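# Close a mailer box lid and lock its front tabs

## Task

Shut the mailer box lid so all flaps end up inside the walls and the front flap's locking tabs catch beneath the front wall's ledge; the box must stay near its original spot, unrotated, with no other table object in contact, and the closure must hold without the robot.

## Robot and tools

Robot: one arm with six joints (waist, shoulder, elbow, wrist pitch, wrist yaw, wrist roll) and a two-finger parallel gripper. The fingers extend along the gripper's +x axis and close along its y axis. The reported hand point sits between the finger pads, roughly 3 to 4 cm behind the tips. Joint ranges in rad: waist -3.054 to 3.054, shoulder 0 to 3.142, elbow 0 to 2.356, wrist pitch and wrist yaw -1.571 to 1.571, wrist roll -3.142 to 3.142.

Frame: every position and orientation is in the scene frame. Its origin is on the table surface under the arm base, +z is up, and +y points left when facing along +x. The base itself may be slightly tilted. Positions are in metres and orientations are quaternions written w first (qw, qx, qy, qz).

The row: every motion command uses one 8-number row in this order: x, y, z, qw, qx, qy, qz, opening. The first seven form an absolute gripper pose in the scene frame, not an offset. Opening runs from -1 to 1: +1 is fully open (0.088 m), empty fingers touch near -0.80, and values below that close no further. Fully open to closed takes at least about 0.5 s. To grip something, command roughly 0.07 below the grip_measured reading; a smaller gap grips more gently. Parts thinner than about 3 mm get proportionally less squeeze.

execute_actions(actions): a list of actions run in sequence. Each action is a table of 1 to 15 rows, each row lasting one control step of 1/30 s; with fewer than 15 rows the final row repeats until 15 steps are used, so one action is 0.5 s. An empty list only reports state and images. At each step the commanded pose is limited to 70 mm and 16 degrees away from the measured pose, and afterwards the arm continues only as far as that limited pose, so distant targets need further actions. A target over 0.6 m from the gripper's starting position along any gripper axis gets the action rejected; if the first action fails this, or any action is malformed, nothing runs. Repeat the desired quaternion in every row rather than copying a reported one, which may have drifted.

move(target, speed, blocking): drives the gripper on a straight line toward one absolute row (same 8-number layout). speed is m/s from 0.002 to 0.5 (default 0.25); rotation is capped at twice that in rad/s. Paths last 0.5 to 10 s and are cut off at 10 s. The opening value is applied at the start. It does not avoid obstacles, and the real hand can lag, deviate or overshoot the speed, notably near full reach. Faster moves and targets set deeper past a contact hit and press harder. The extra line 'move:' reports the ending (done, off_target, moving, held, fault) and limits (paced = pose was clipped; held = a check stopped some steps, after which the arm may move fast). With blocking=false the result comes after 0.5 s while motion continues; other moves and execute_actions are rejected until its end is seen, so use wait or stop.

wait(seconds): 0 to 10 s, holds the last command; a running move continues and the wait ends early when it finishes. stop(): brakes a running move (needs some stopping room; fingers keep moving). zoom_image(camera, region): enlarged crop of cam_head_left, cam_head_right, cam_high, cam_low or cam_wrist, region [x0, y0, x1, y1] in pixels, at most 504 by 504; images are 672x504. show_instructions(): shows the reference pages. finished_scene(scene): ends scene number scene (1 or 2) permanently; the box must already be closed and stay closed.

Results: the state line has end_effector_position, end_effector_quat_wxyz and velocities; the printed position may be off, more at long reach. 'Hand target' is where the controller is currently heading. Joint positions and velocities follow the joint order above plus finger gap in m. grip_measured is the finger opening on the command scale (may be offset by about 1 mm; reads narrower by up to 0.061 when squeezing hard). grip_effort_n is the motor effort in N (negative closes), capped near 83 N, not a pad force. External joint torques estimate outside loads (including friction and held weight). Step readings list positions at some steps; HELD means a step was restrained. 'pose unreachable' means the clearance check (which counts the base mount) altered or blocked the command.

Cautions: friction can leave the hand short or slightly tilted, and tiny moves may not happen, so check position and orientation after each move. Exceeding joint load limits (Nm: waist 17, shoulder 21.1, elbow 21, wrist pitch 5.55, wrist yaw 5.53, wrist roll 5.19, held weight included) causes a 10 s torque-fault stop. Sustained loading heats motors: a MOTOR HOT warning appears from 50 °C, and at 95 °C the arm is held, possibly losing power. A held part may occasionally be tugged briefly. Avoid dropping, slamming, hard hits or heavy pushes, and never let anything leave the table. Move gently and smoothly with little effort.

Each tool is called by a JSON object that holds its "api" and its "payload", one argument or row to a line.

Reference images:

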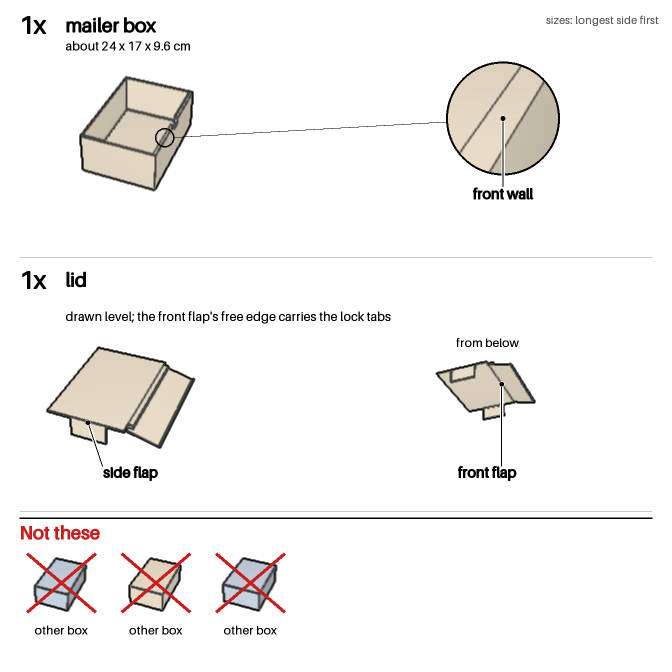

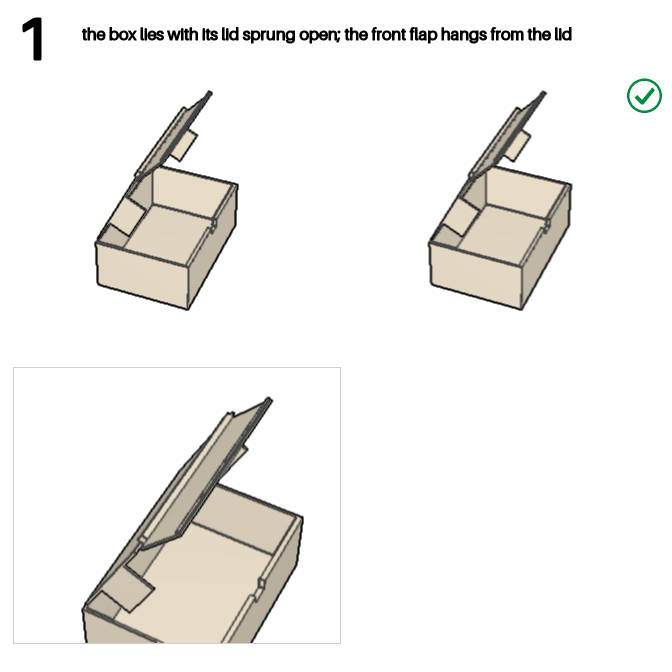

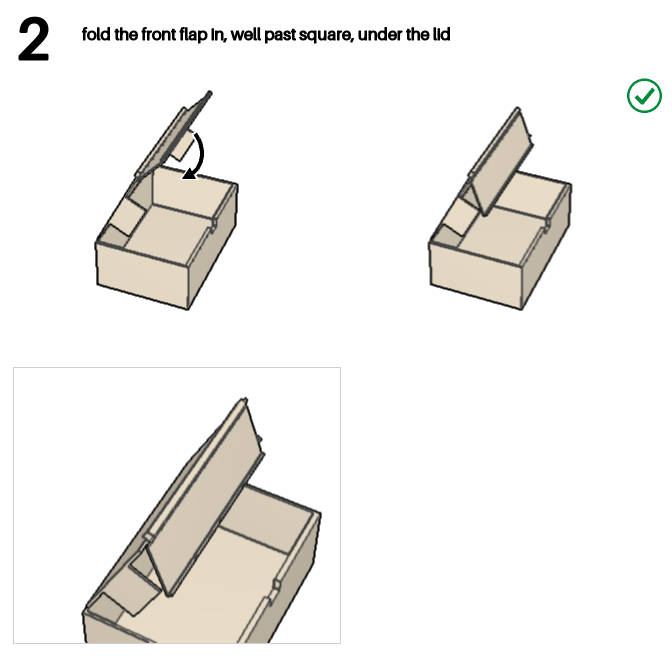

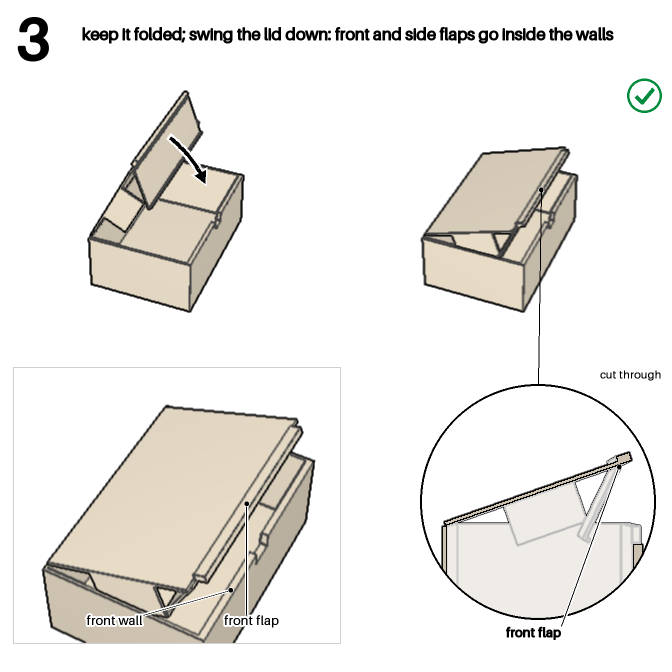

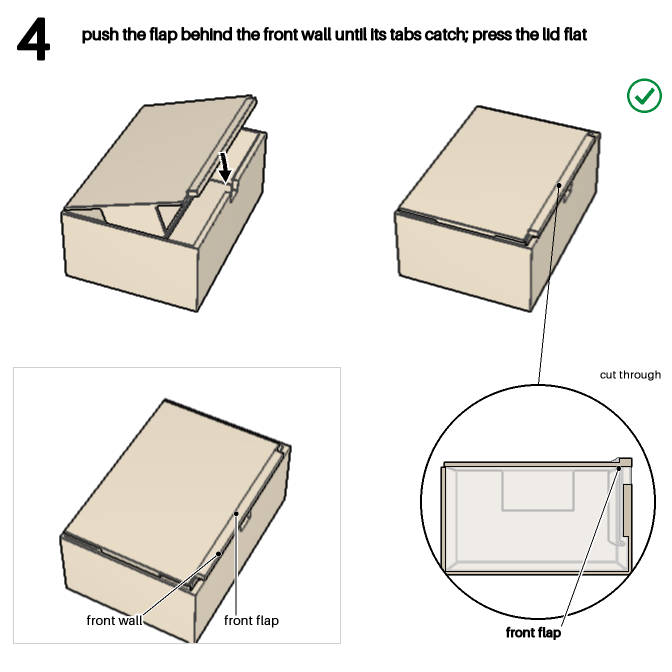

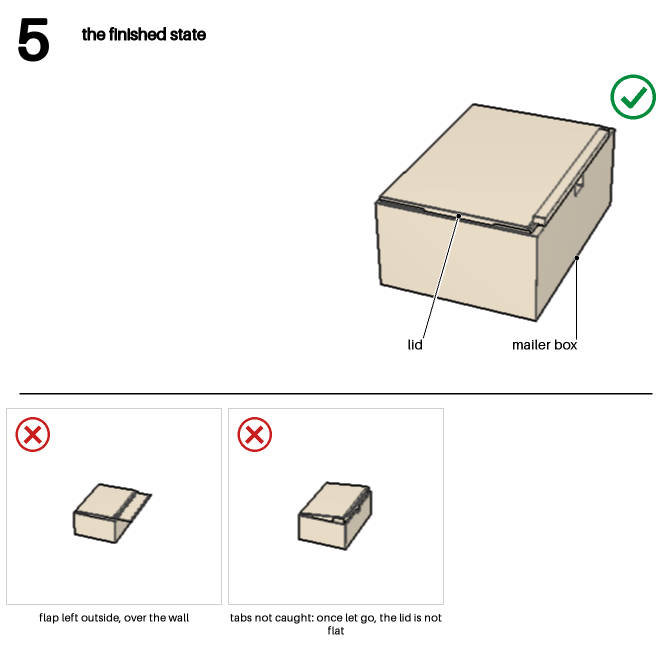

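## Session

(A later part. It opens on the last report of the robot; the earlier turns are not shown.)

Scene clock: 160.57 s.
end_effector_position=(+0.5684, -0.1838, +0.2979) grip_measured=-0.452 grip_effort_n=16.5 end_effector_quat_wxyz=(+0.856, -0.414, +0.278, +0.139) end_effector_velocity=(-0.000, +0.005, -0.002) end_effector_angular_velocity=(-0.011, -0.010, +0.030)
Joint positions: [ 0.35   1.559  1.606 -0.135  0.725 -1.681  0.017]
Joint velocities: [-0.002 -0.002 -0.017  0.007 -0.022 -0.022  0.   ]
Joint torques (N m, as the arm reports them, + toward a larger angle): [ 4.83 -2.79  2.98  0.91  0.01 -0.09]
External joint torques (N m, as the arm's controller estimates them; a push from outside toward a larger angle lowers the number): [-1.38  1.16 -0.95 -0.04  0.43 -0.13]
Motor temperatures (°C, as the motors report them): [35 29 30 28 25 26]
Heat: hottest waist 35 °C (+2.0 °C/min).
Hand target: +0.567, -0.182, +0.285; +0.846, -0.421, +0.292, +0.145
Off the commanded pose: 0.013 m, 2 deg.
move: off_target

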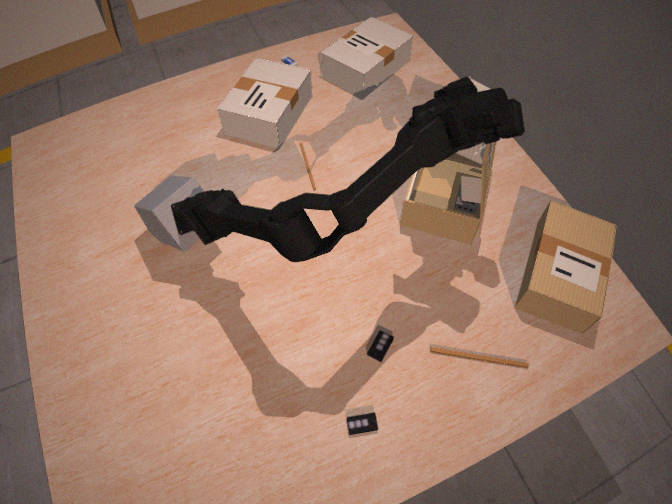

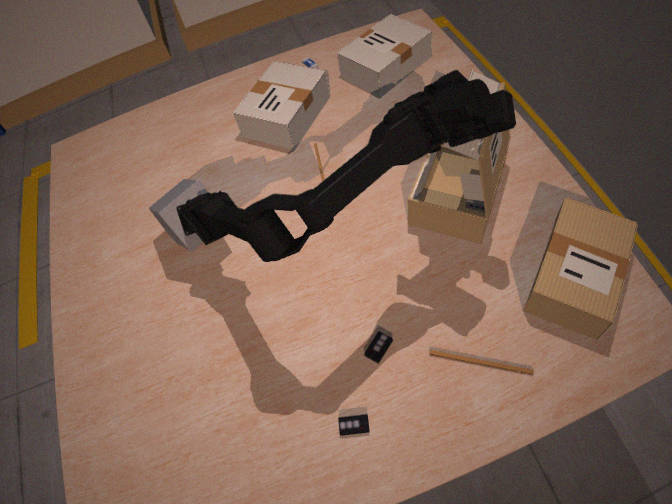

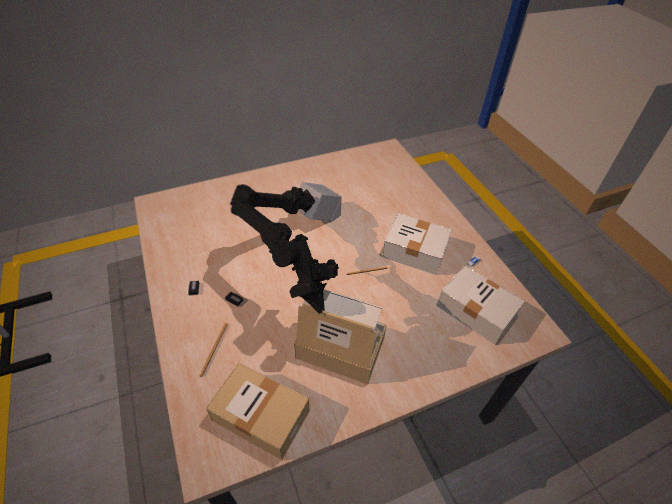

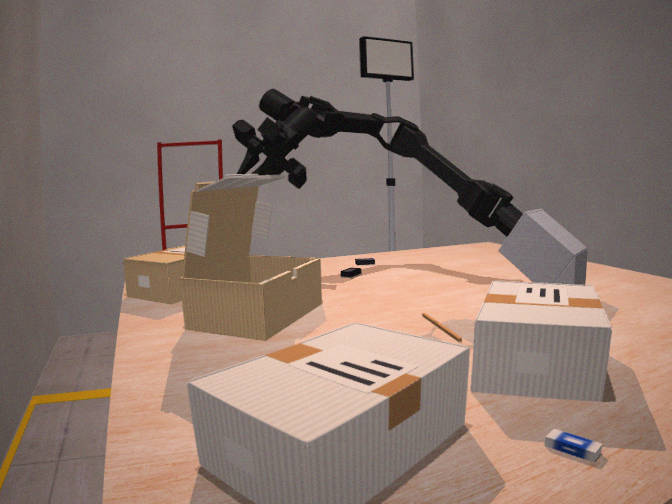

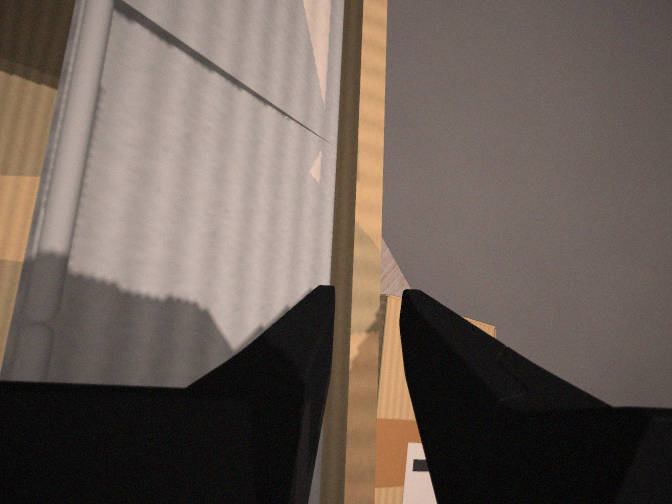

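{"api": "move", "payload": {
  "target": [0.563,-0.177,0.275,0.781,-0.603,0.173,0.012,-0.45],
  "speed": 0.12
}}

{"api": "move", "payload": {
  "target": [0.560,-0.173,0.27,0.781,-0.603,0.173,0.012,0.3],
  "speed": 0.03
}}

Scene clock: 168.70 s.
end_effector_position=(+0.5626, -0.1836, +0.2919) grip_measured=-0.452 grip_effort_n=16.5 end_effector_quat_wxyz=(+0.788, -0.594, +0.161, -0.004) end_effector_velocity=(-0.000, -0.001, +0.000) end_effector_angular_velocity=(-0.020, -0.021, -0.004)
Joint positions: [ 0.273  1.505  1.166  0.722  0.482 -2.271  0.017]
Joint velocities: [-0.007  0.002 -0.012  0.037 -0.022 -0.022 -0.   ]
Joint torques (N m, as the arm reports them, + toward a larger angle): [ 4.23 -1.99  3.13  0.81 -0.27 -0.04]
External joint torques (N m, as the arm's controller estimates them; a push from outside toward a larger angle lowers the number): [-1.69  2.39 -0.97 -0.18  0.29 -0.1 ]
Motor temperatures (°C, as the motors report them): [34 28 30 28 25 26]
Heat: hottest waist 34 °C (+1.0 °C/min).
Hand target: +0.563, -0.177, +0.275; +0.779, -0.602, +0.173, +0.012
Off the commanded pose: 0.018 m, 3 deg.
move: off_target

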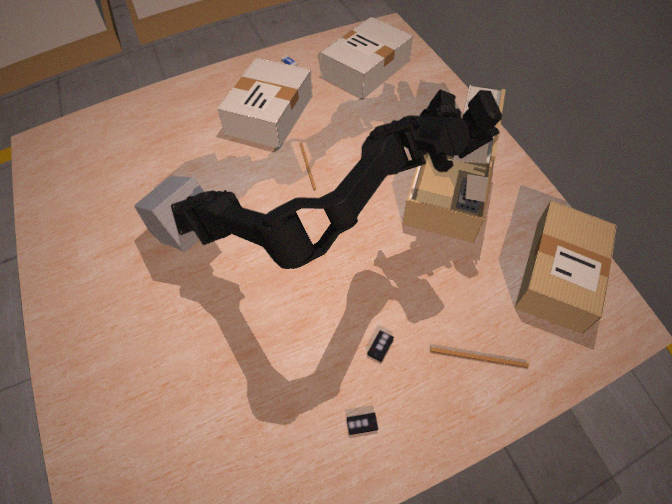

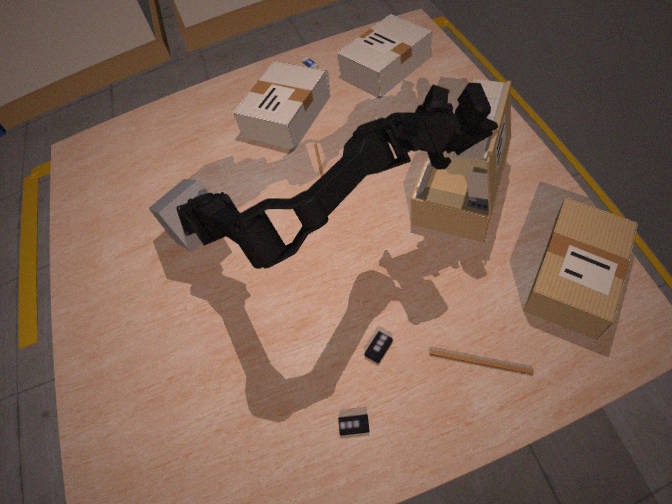

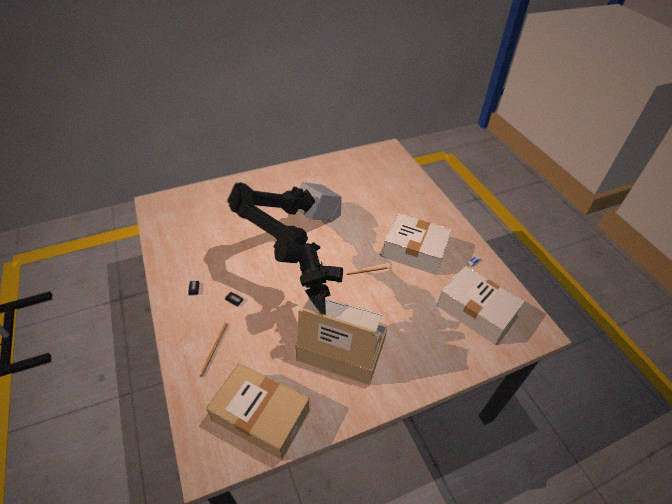

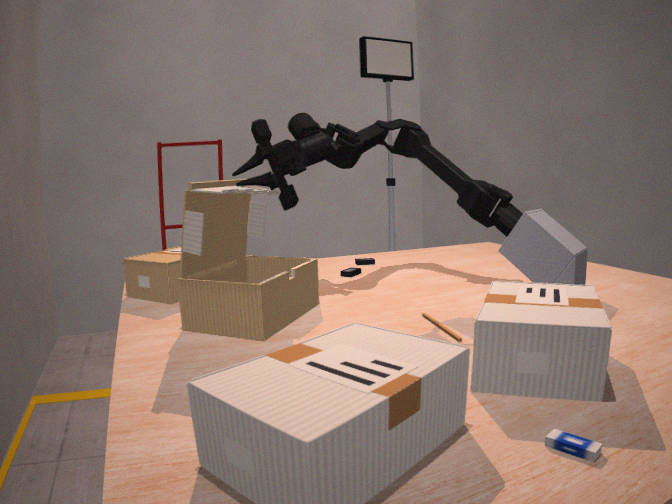

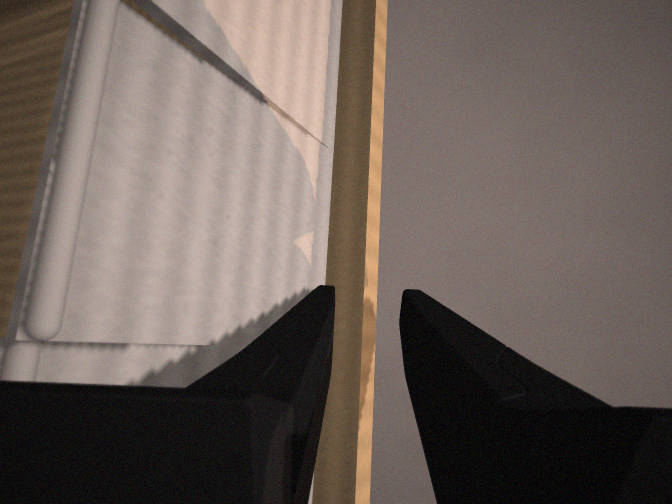

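Scene clock: 170.20 s.
end_effector_position=(+0.5597, -0.1773, +0.2814) grip_measured=+0.297 grip_effort_n=18.4 end_effector_quat_wxyz=(+0.785, -0.597, +0.163, +0.000) end_effector_velocity=(-0.004, -0.005, -0.007) end_effector_angular_velocity=(-0.021, +0.047, -0.027)
Joint positions: [ 0.261  1.51   1.131  0.753  0.474 -2.271  0.054]
Joint velocities: [-0.002 -0.002 -0.007  0.007  0.051 -0.022  0.   ]
Joint torques (N m, as the arm reports them, + toward a larger angle): [ 4.95 -2.63  3.89  0.77 -0.2  -0.02]
External joint torques (N m, as the arm's controller estimates them; a push from outside toward a larger angle lowers the number): [-0.92  1.92 -0.22 -0.24  0.33 -0.07]
Motor temperatures (°C, as the motors report them): [34 28 30 28 25 26]
Heat: hottest waist 34 °C (+1.0 °C/min).
Hand target: +0.560, -0.173, +0.270; +0.780, -0.602, +0.173, +0.012
Off the commanded pose: 0.012 m, 2 deg.
move: off_target

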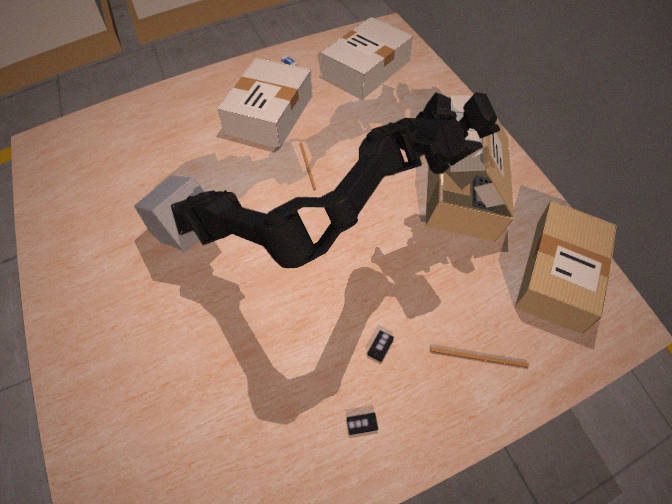

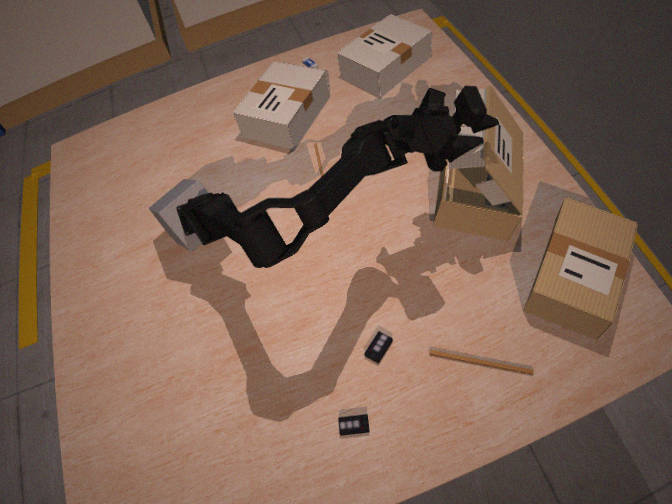

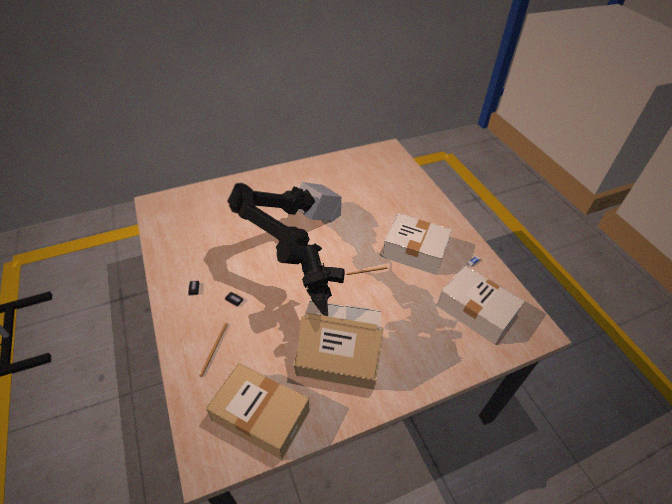

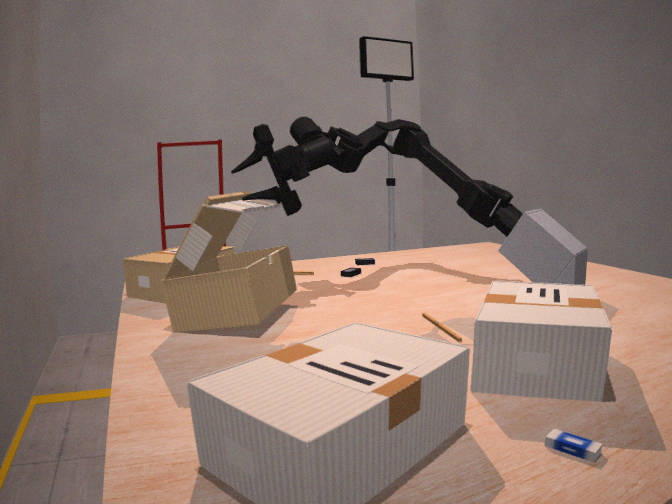

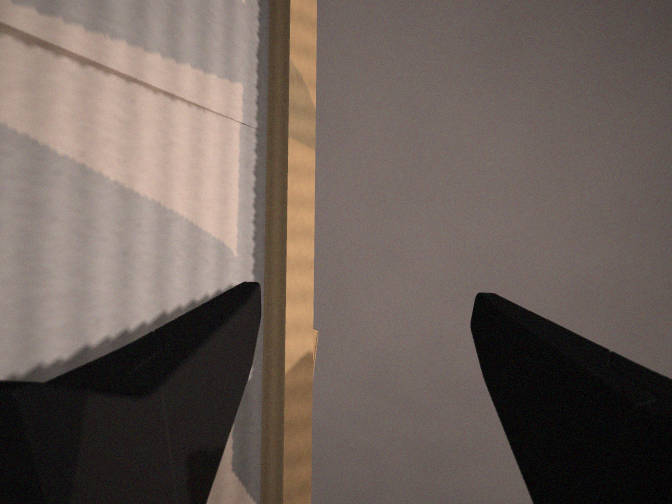

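{"api": "move", "payload": {
  "target": [0.567,-0.196,0.278,0.864,-0.219,0.325,0.317,-0.1],
  "speed": 0.2
}}

Scene clock: 183.37 s.
end_effector_position=(+0.5652, -0.1985, +0.2812) grip_measured=-0.098 grip_effort_n=-10.5 end_effector_quat_wxyz=(+0.866, -0.222, +0.321, +0.314) end_effector_velocity=(-0.001, -0.002, +0.001) end_effector_angular_velocity=(+0.008, +0.011, +0.010)
Joint positions: [ 0.207  1.816  2.331 -1.075  0.396 -1.206  0.034]
Joint velocities: [-0.002  0.022  0.056 -0.051 -0.007  0.007 -0.   ]
Joint torques (N m, as the arm reports them, + toward a larger angle): [ 6.61 -3.9   5.08  0.63 -0.63  0.17]
External joint torques (N m, as the arm's controller estimates them; a push from outside toward a larger angle lowers the number): [ 0.13  1.8   1.46 -0.15 -0.19  0.15]
Motor temperatures (°C, as the motors report them): [35 28 30 28 25 26]
Heat: hottest waist 35 °C (+1.0 °C/min).
Hand target: +0.567, -0.196, +0.278; +0.864, -0.219, +0.324, +0.317
Off the commanded pose: 0.004 m, 1 deg.
move: done

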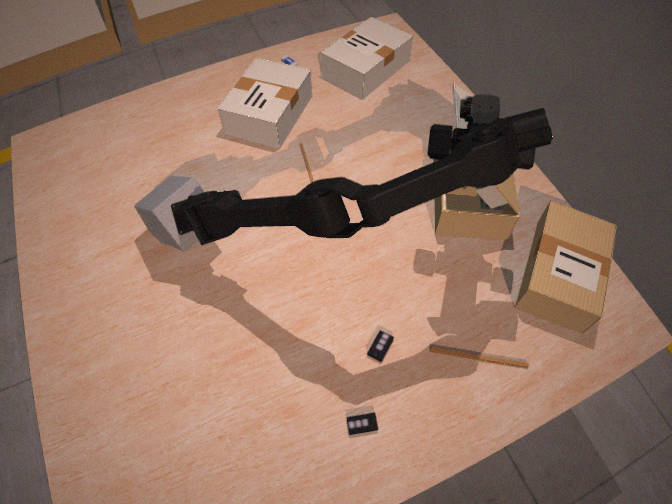

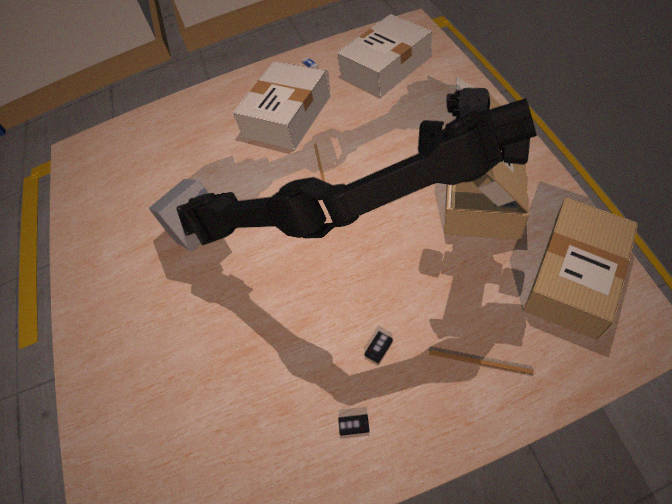

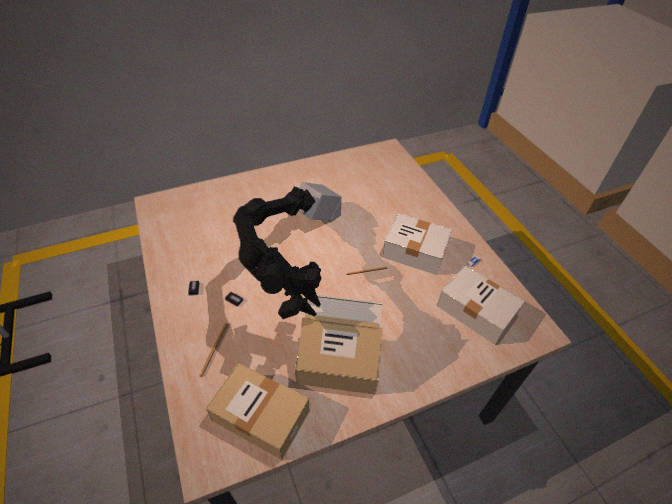

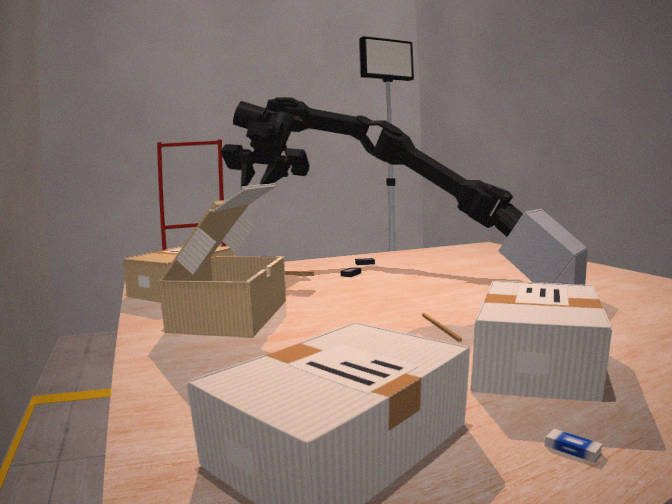

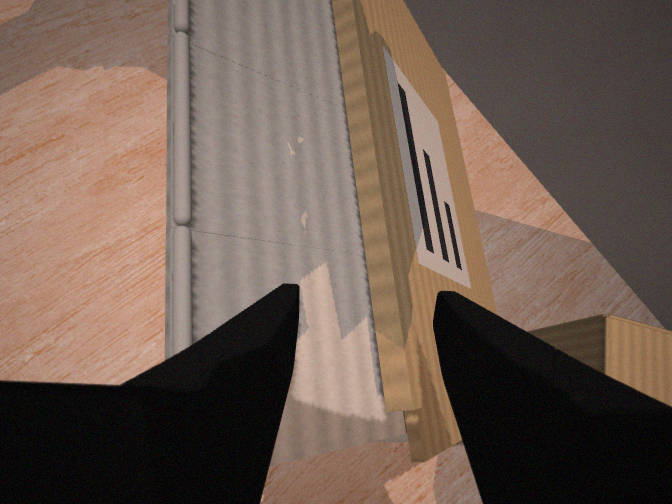

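{"api": "move", "payload": {
  "target": [0.572,-0.17,0.242,0.864,-0.219,0.325,0.317,-0.1],
  "speed": 0.05
}}

{"api": "move", "payload": {
  "target": [0.572,-0.17,0.242,0.864,-0.219,0.325,0.317,-0.58]
}}

{"api": "move", "payload": {
  "target": [0.50,-0.12,0.246,0.864,-0.219,0.325,0.317,-0.58],
  "speed": 0.05
}}

Scene clock: 191.17 s.
end_effector_position=(+0.5731, -0.1682, +0.2426) grip_measured=-0.098 grip_effort_n=-10.5 end_effector_quat_wxyz=(+0.863, -0.219, +0.326, +0.318) end_effector_velocity=(+0.000, -0.004, +0.000) end_effector_angular_velocity=(-0.010, -0.008, -0.013)
Joint positions: [ 0.167  1.787  2.095 -0.874  0.364 -1.219  0.034]
Joint velocities: [-0.002 -0.012 -0.017  0.022  0.007 -0.007  0.   ]
Joint torques (N m, as the arm reports them, + toward a larger angle): [ 6.91 -6.13  3.78  0.96 -0.6  -0.11]
External joint torques (N m, as the arm's controller estimates them; a push from outside toward a larger angle lowers the number): [ 0.07  0.03 -0.16  0.21 -0.15 -0.12]
Motor temperatures (°C, as the motors report them): [35 29 30 28 25 26]
Heat: hottest waist 35 °C (+1.0 °C/min).
Hand target: +0.572, -0.170, +0.242; +0.864, -0.219, +0.325, +0.317
Off the commanded pose: 0.002 m, 0 deg.
move: done

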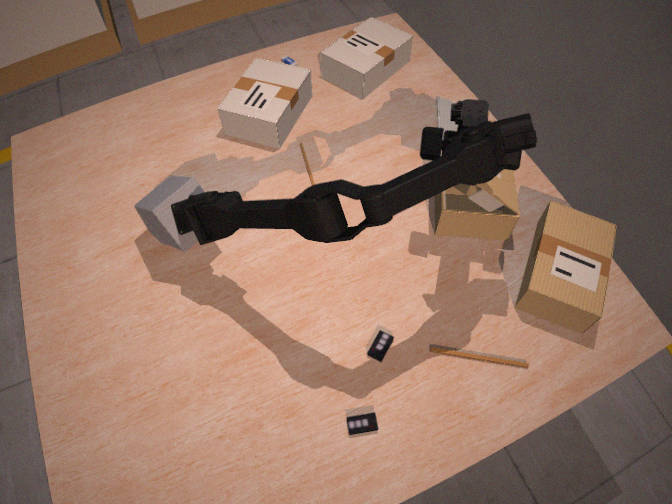

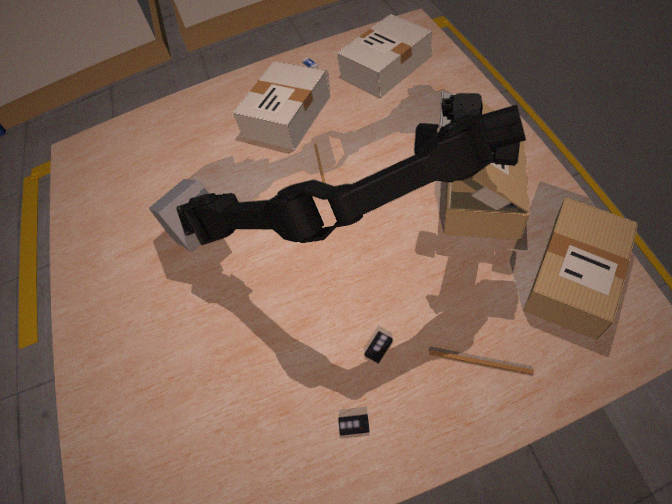

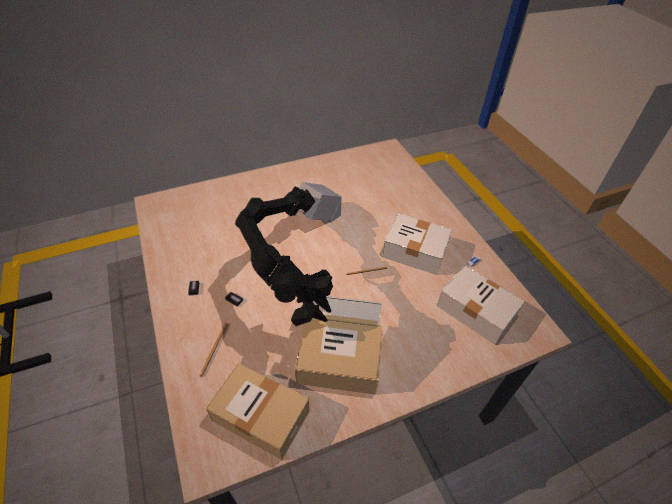

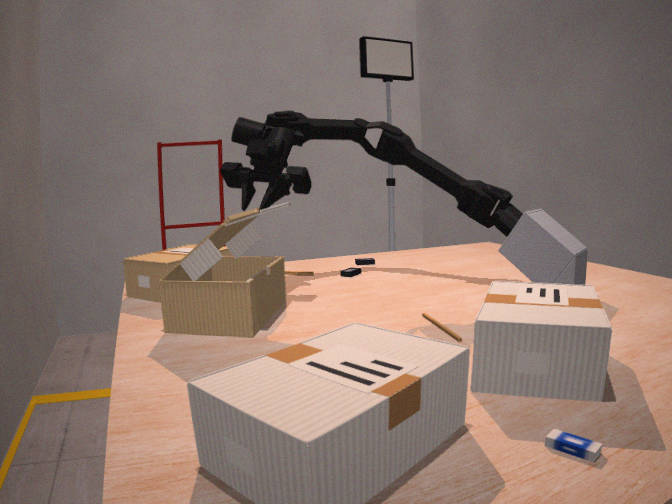

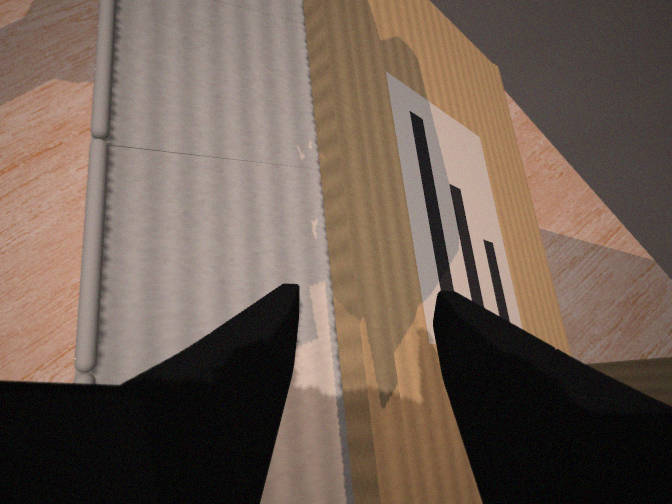

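Scene clock: 191.87 s.
end_effector_position=(+0.5733, -0.1682, +0.2427) grip_measured=-0.574 grip_effort_n=-19.8 end_effector_quat_wxyz=(+0.864, -0.219, +0.325, +0.317) end_effector_velocity=(-0.003, +0.002, -0.004) end_effector_angular_velocity=(-0.021, +0.006, +0.025)
Joint positions: [ 0.167  1.786  2.094 -0.872  0.363 -1.219  0.011]
Joint velocities: [-0.002 -0.002 -0.012 -0.007  0.007 -0.022 -0.001]
Joint torques (N m, as the arm reports them, + toward a larger angle): [ 6.92 -6.14  3.68  0.93 -0.64 -0.1 ]
External joint torques (N m, as the arm's controller estimates them; a push from outside toward a larger angle lowers the number): [ 0.06 -0.11 -0.17  0.22 -0.18 -0.12]
Motor temperatures (°C, as the motors report them): [35 29 30 28 25 26]
Heat: hottest waist 35 °C (+1.0 °C/min).
Hand target: +0.572, -0.170, +0.242; +0.864, -0.219, +0.325, +0.317
Off the commanded pose: 0.002 m, 0 deg.
move: done

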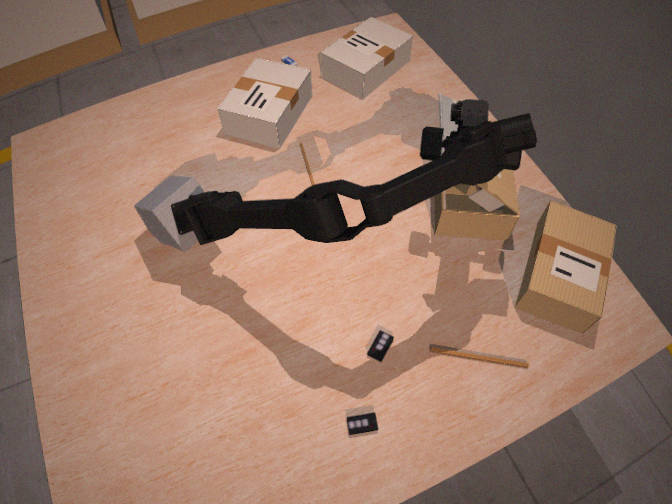

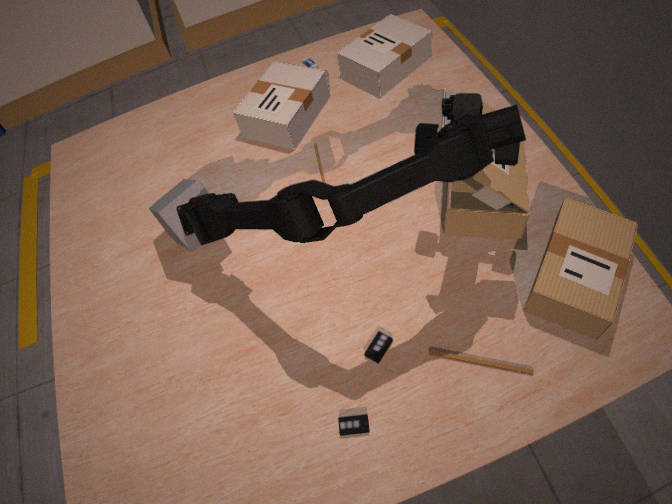

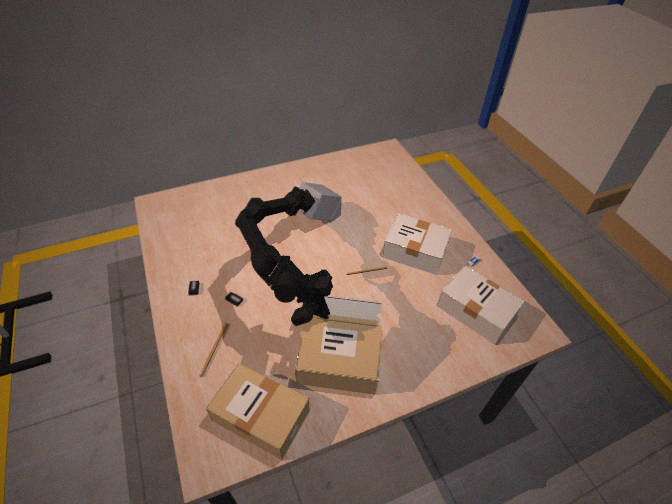

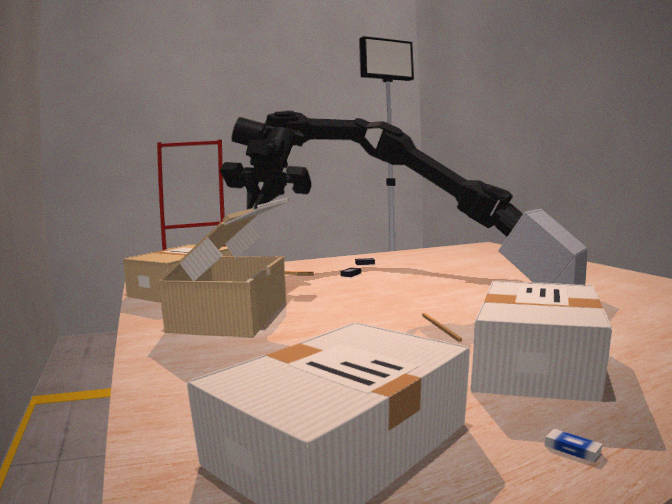

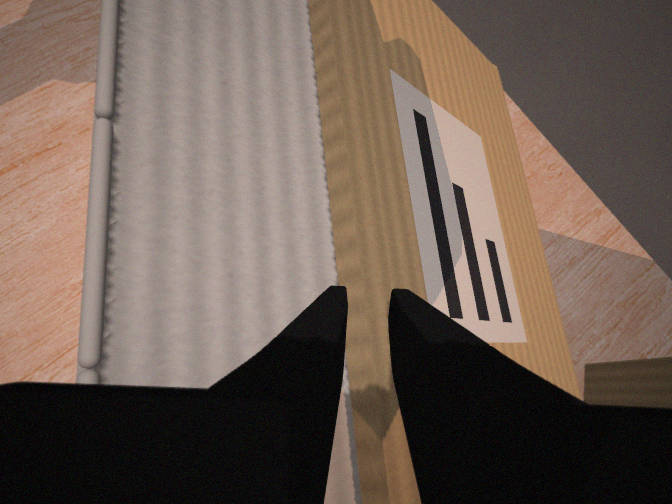

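Scene clock: 194.00 s.
end_effector_position=(+0.5020, -0.1195, +0.2462) grip_measured=-0.578 grip_effort_n=-10.5 end_effector_quat_wxyz=(+0.863, -0.220, +0.323, +0.319) end_effector_velocity=(-0.006, +0.002, -0.000) end_effector_angular_velocity=(+0.000, -0.001, +0.020)
Joint positions: [ 0.286  1.495  1.532 -0.63   0.459 -1.153  0.011]
Joint velocities: [ 0.002 -0.017 -0.022 -0.007 -0.007 -0.007 -0.   ]
Joint torques (N m, as the arm reports them, + toward a larger angle): [ 6.06 -4.12  3.85  0.98 -0.23  0.15]
External joint torques (N m, as the arm's controller estimates them; a push from outside toward a larger angle lowers the number): [ 0.44  0.1  -0.15  0.17  0.2   0.13]
Motor temperatures (°C, as the motors report them): [35 29 30 28 25 26]
Heat: hottest waist 35 °C (+1.0 °C/min).
Hand target: +0.500, -0.120, +0.246; +0.864, -0.219, +0.325, +0.317
Off the commanded pose: 0.002 m, 0 deg.
move: done

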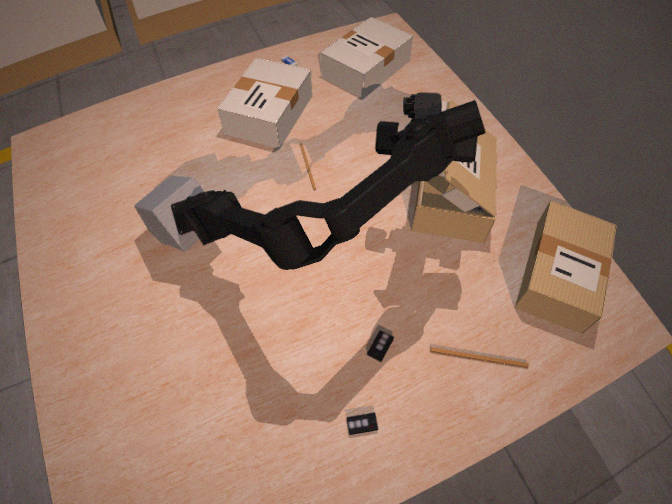

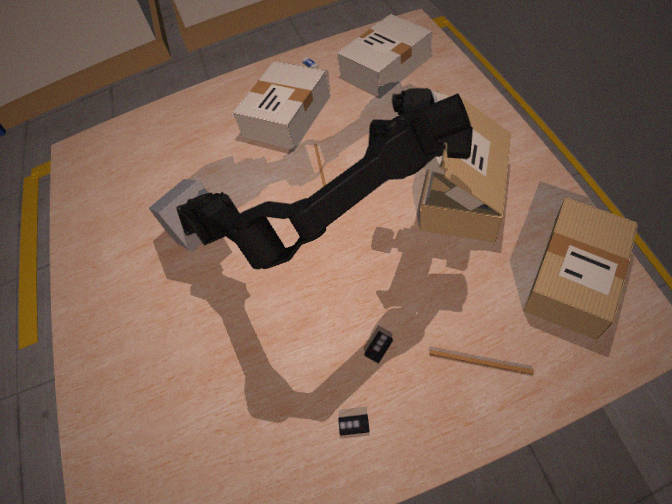

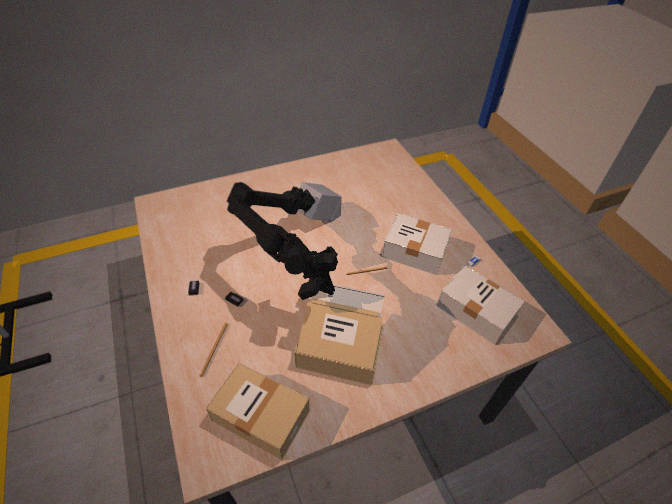

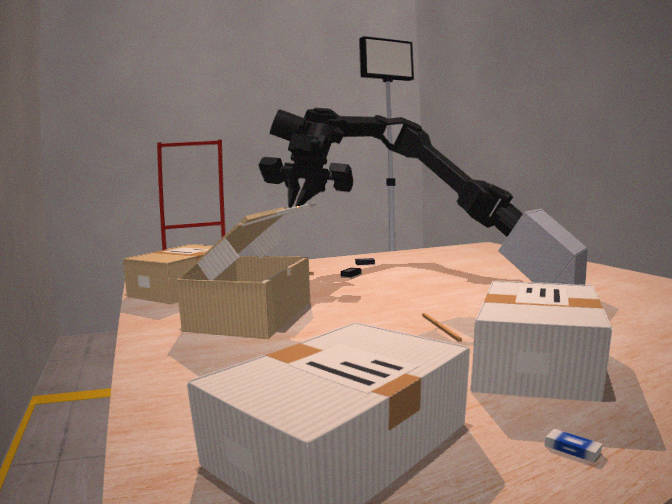

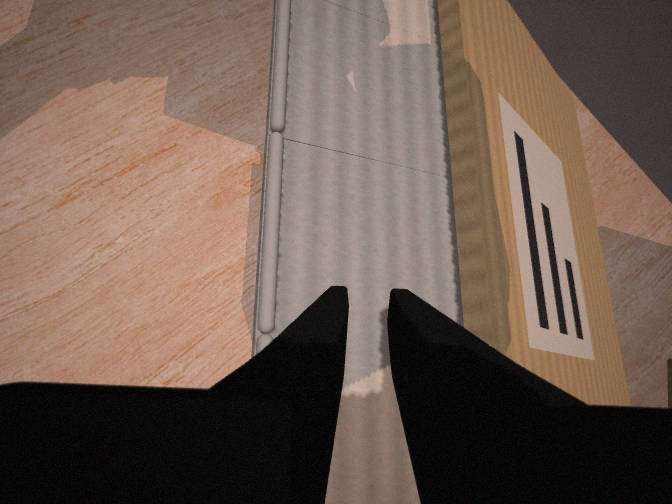

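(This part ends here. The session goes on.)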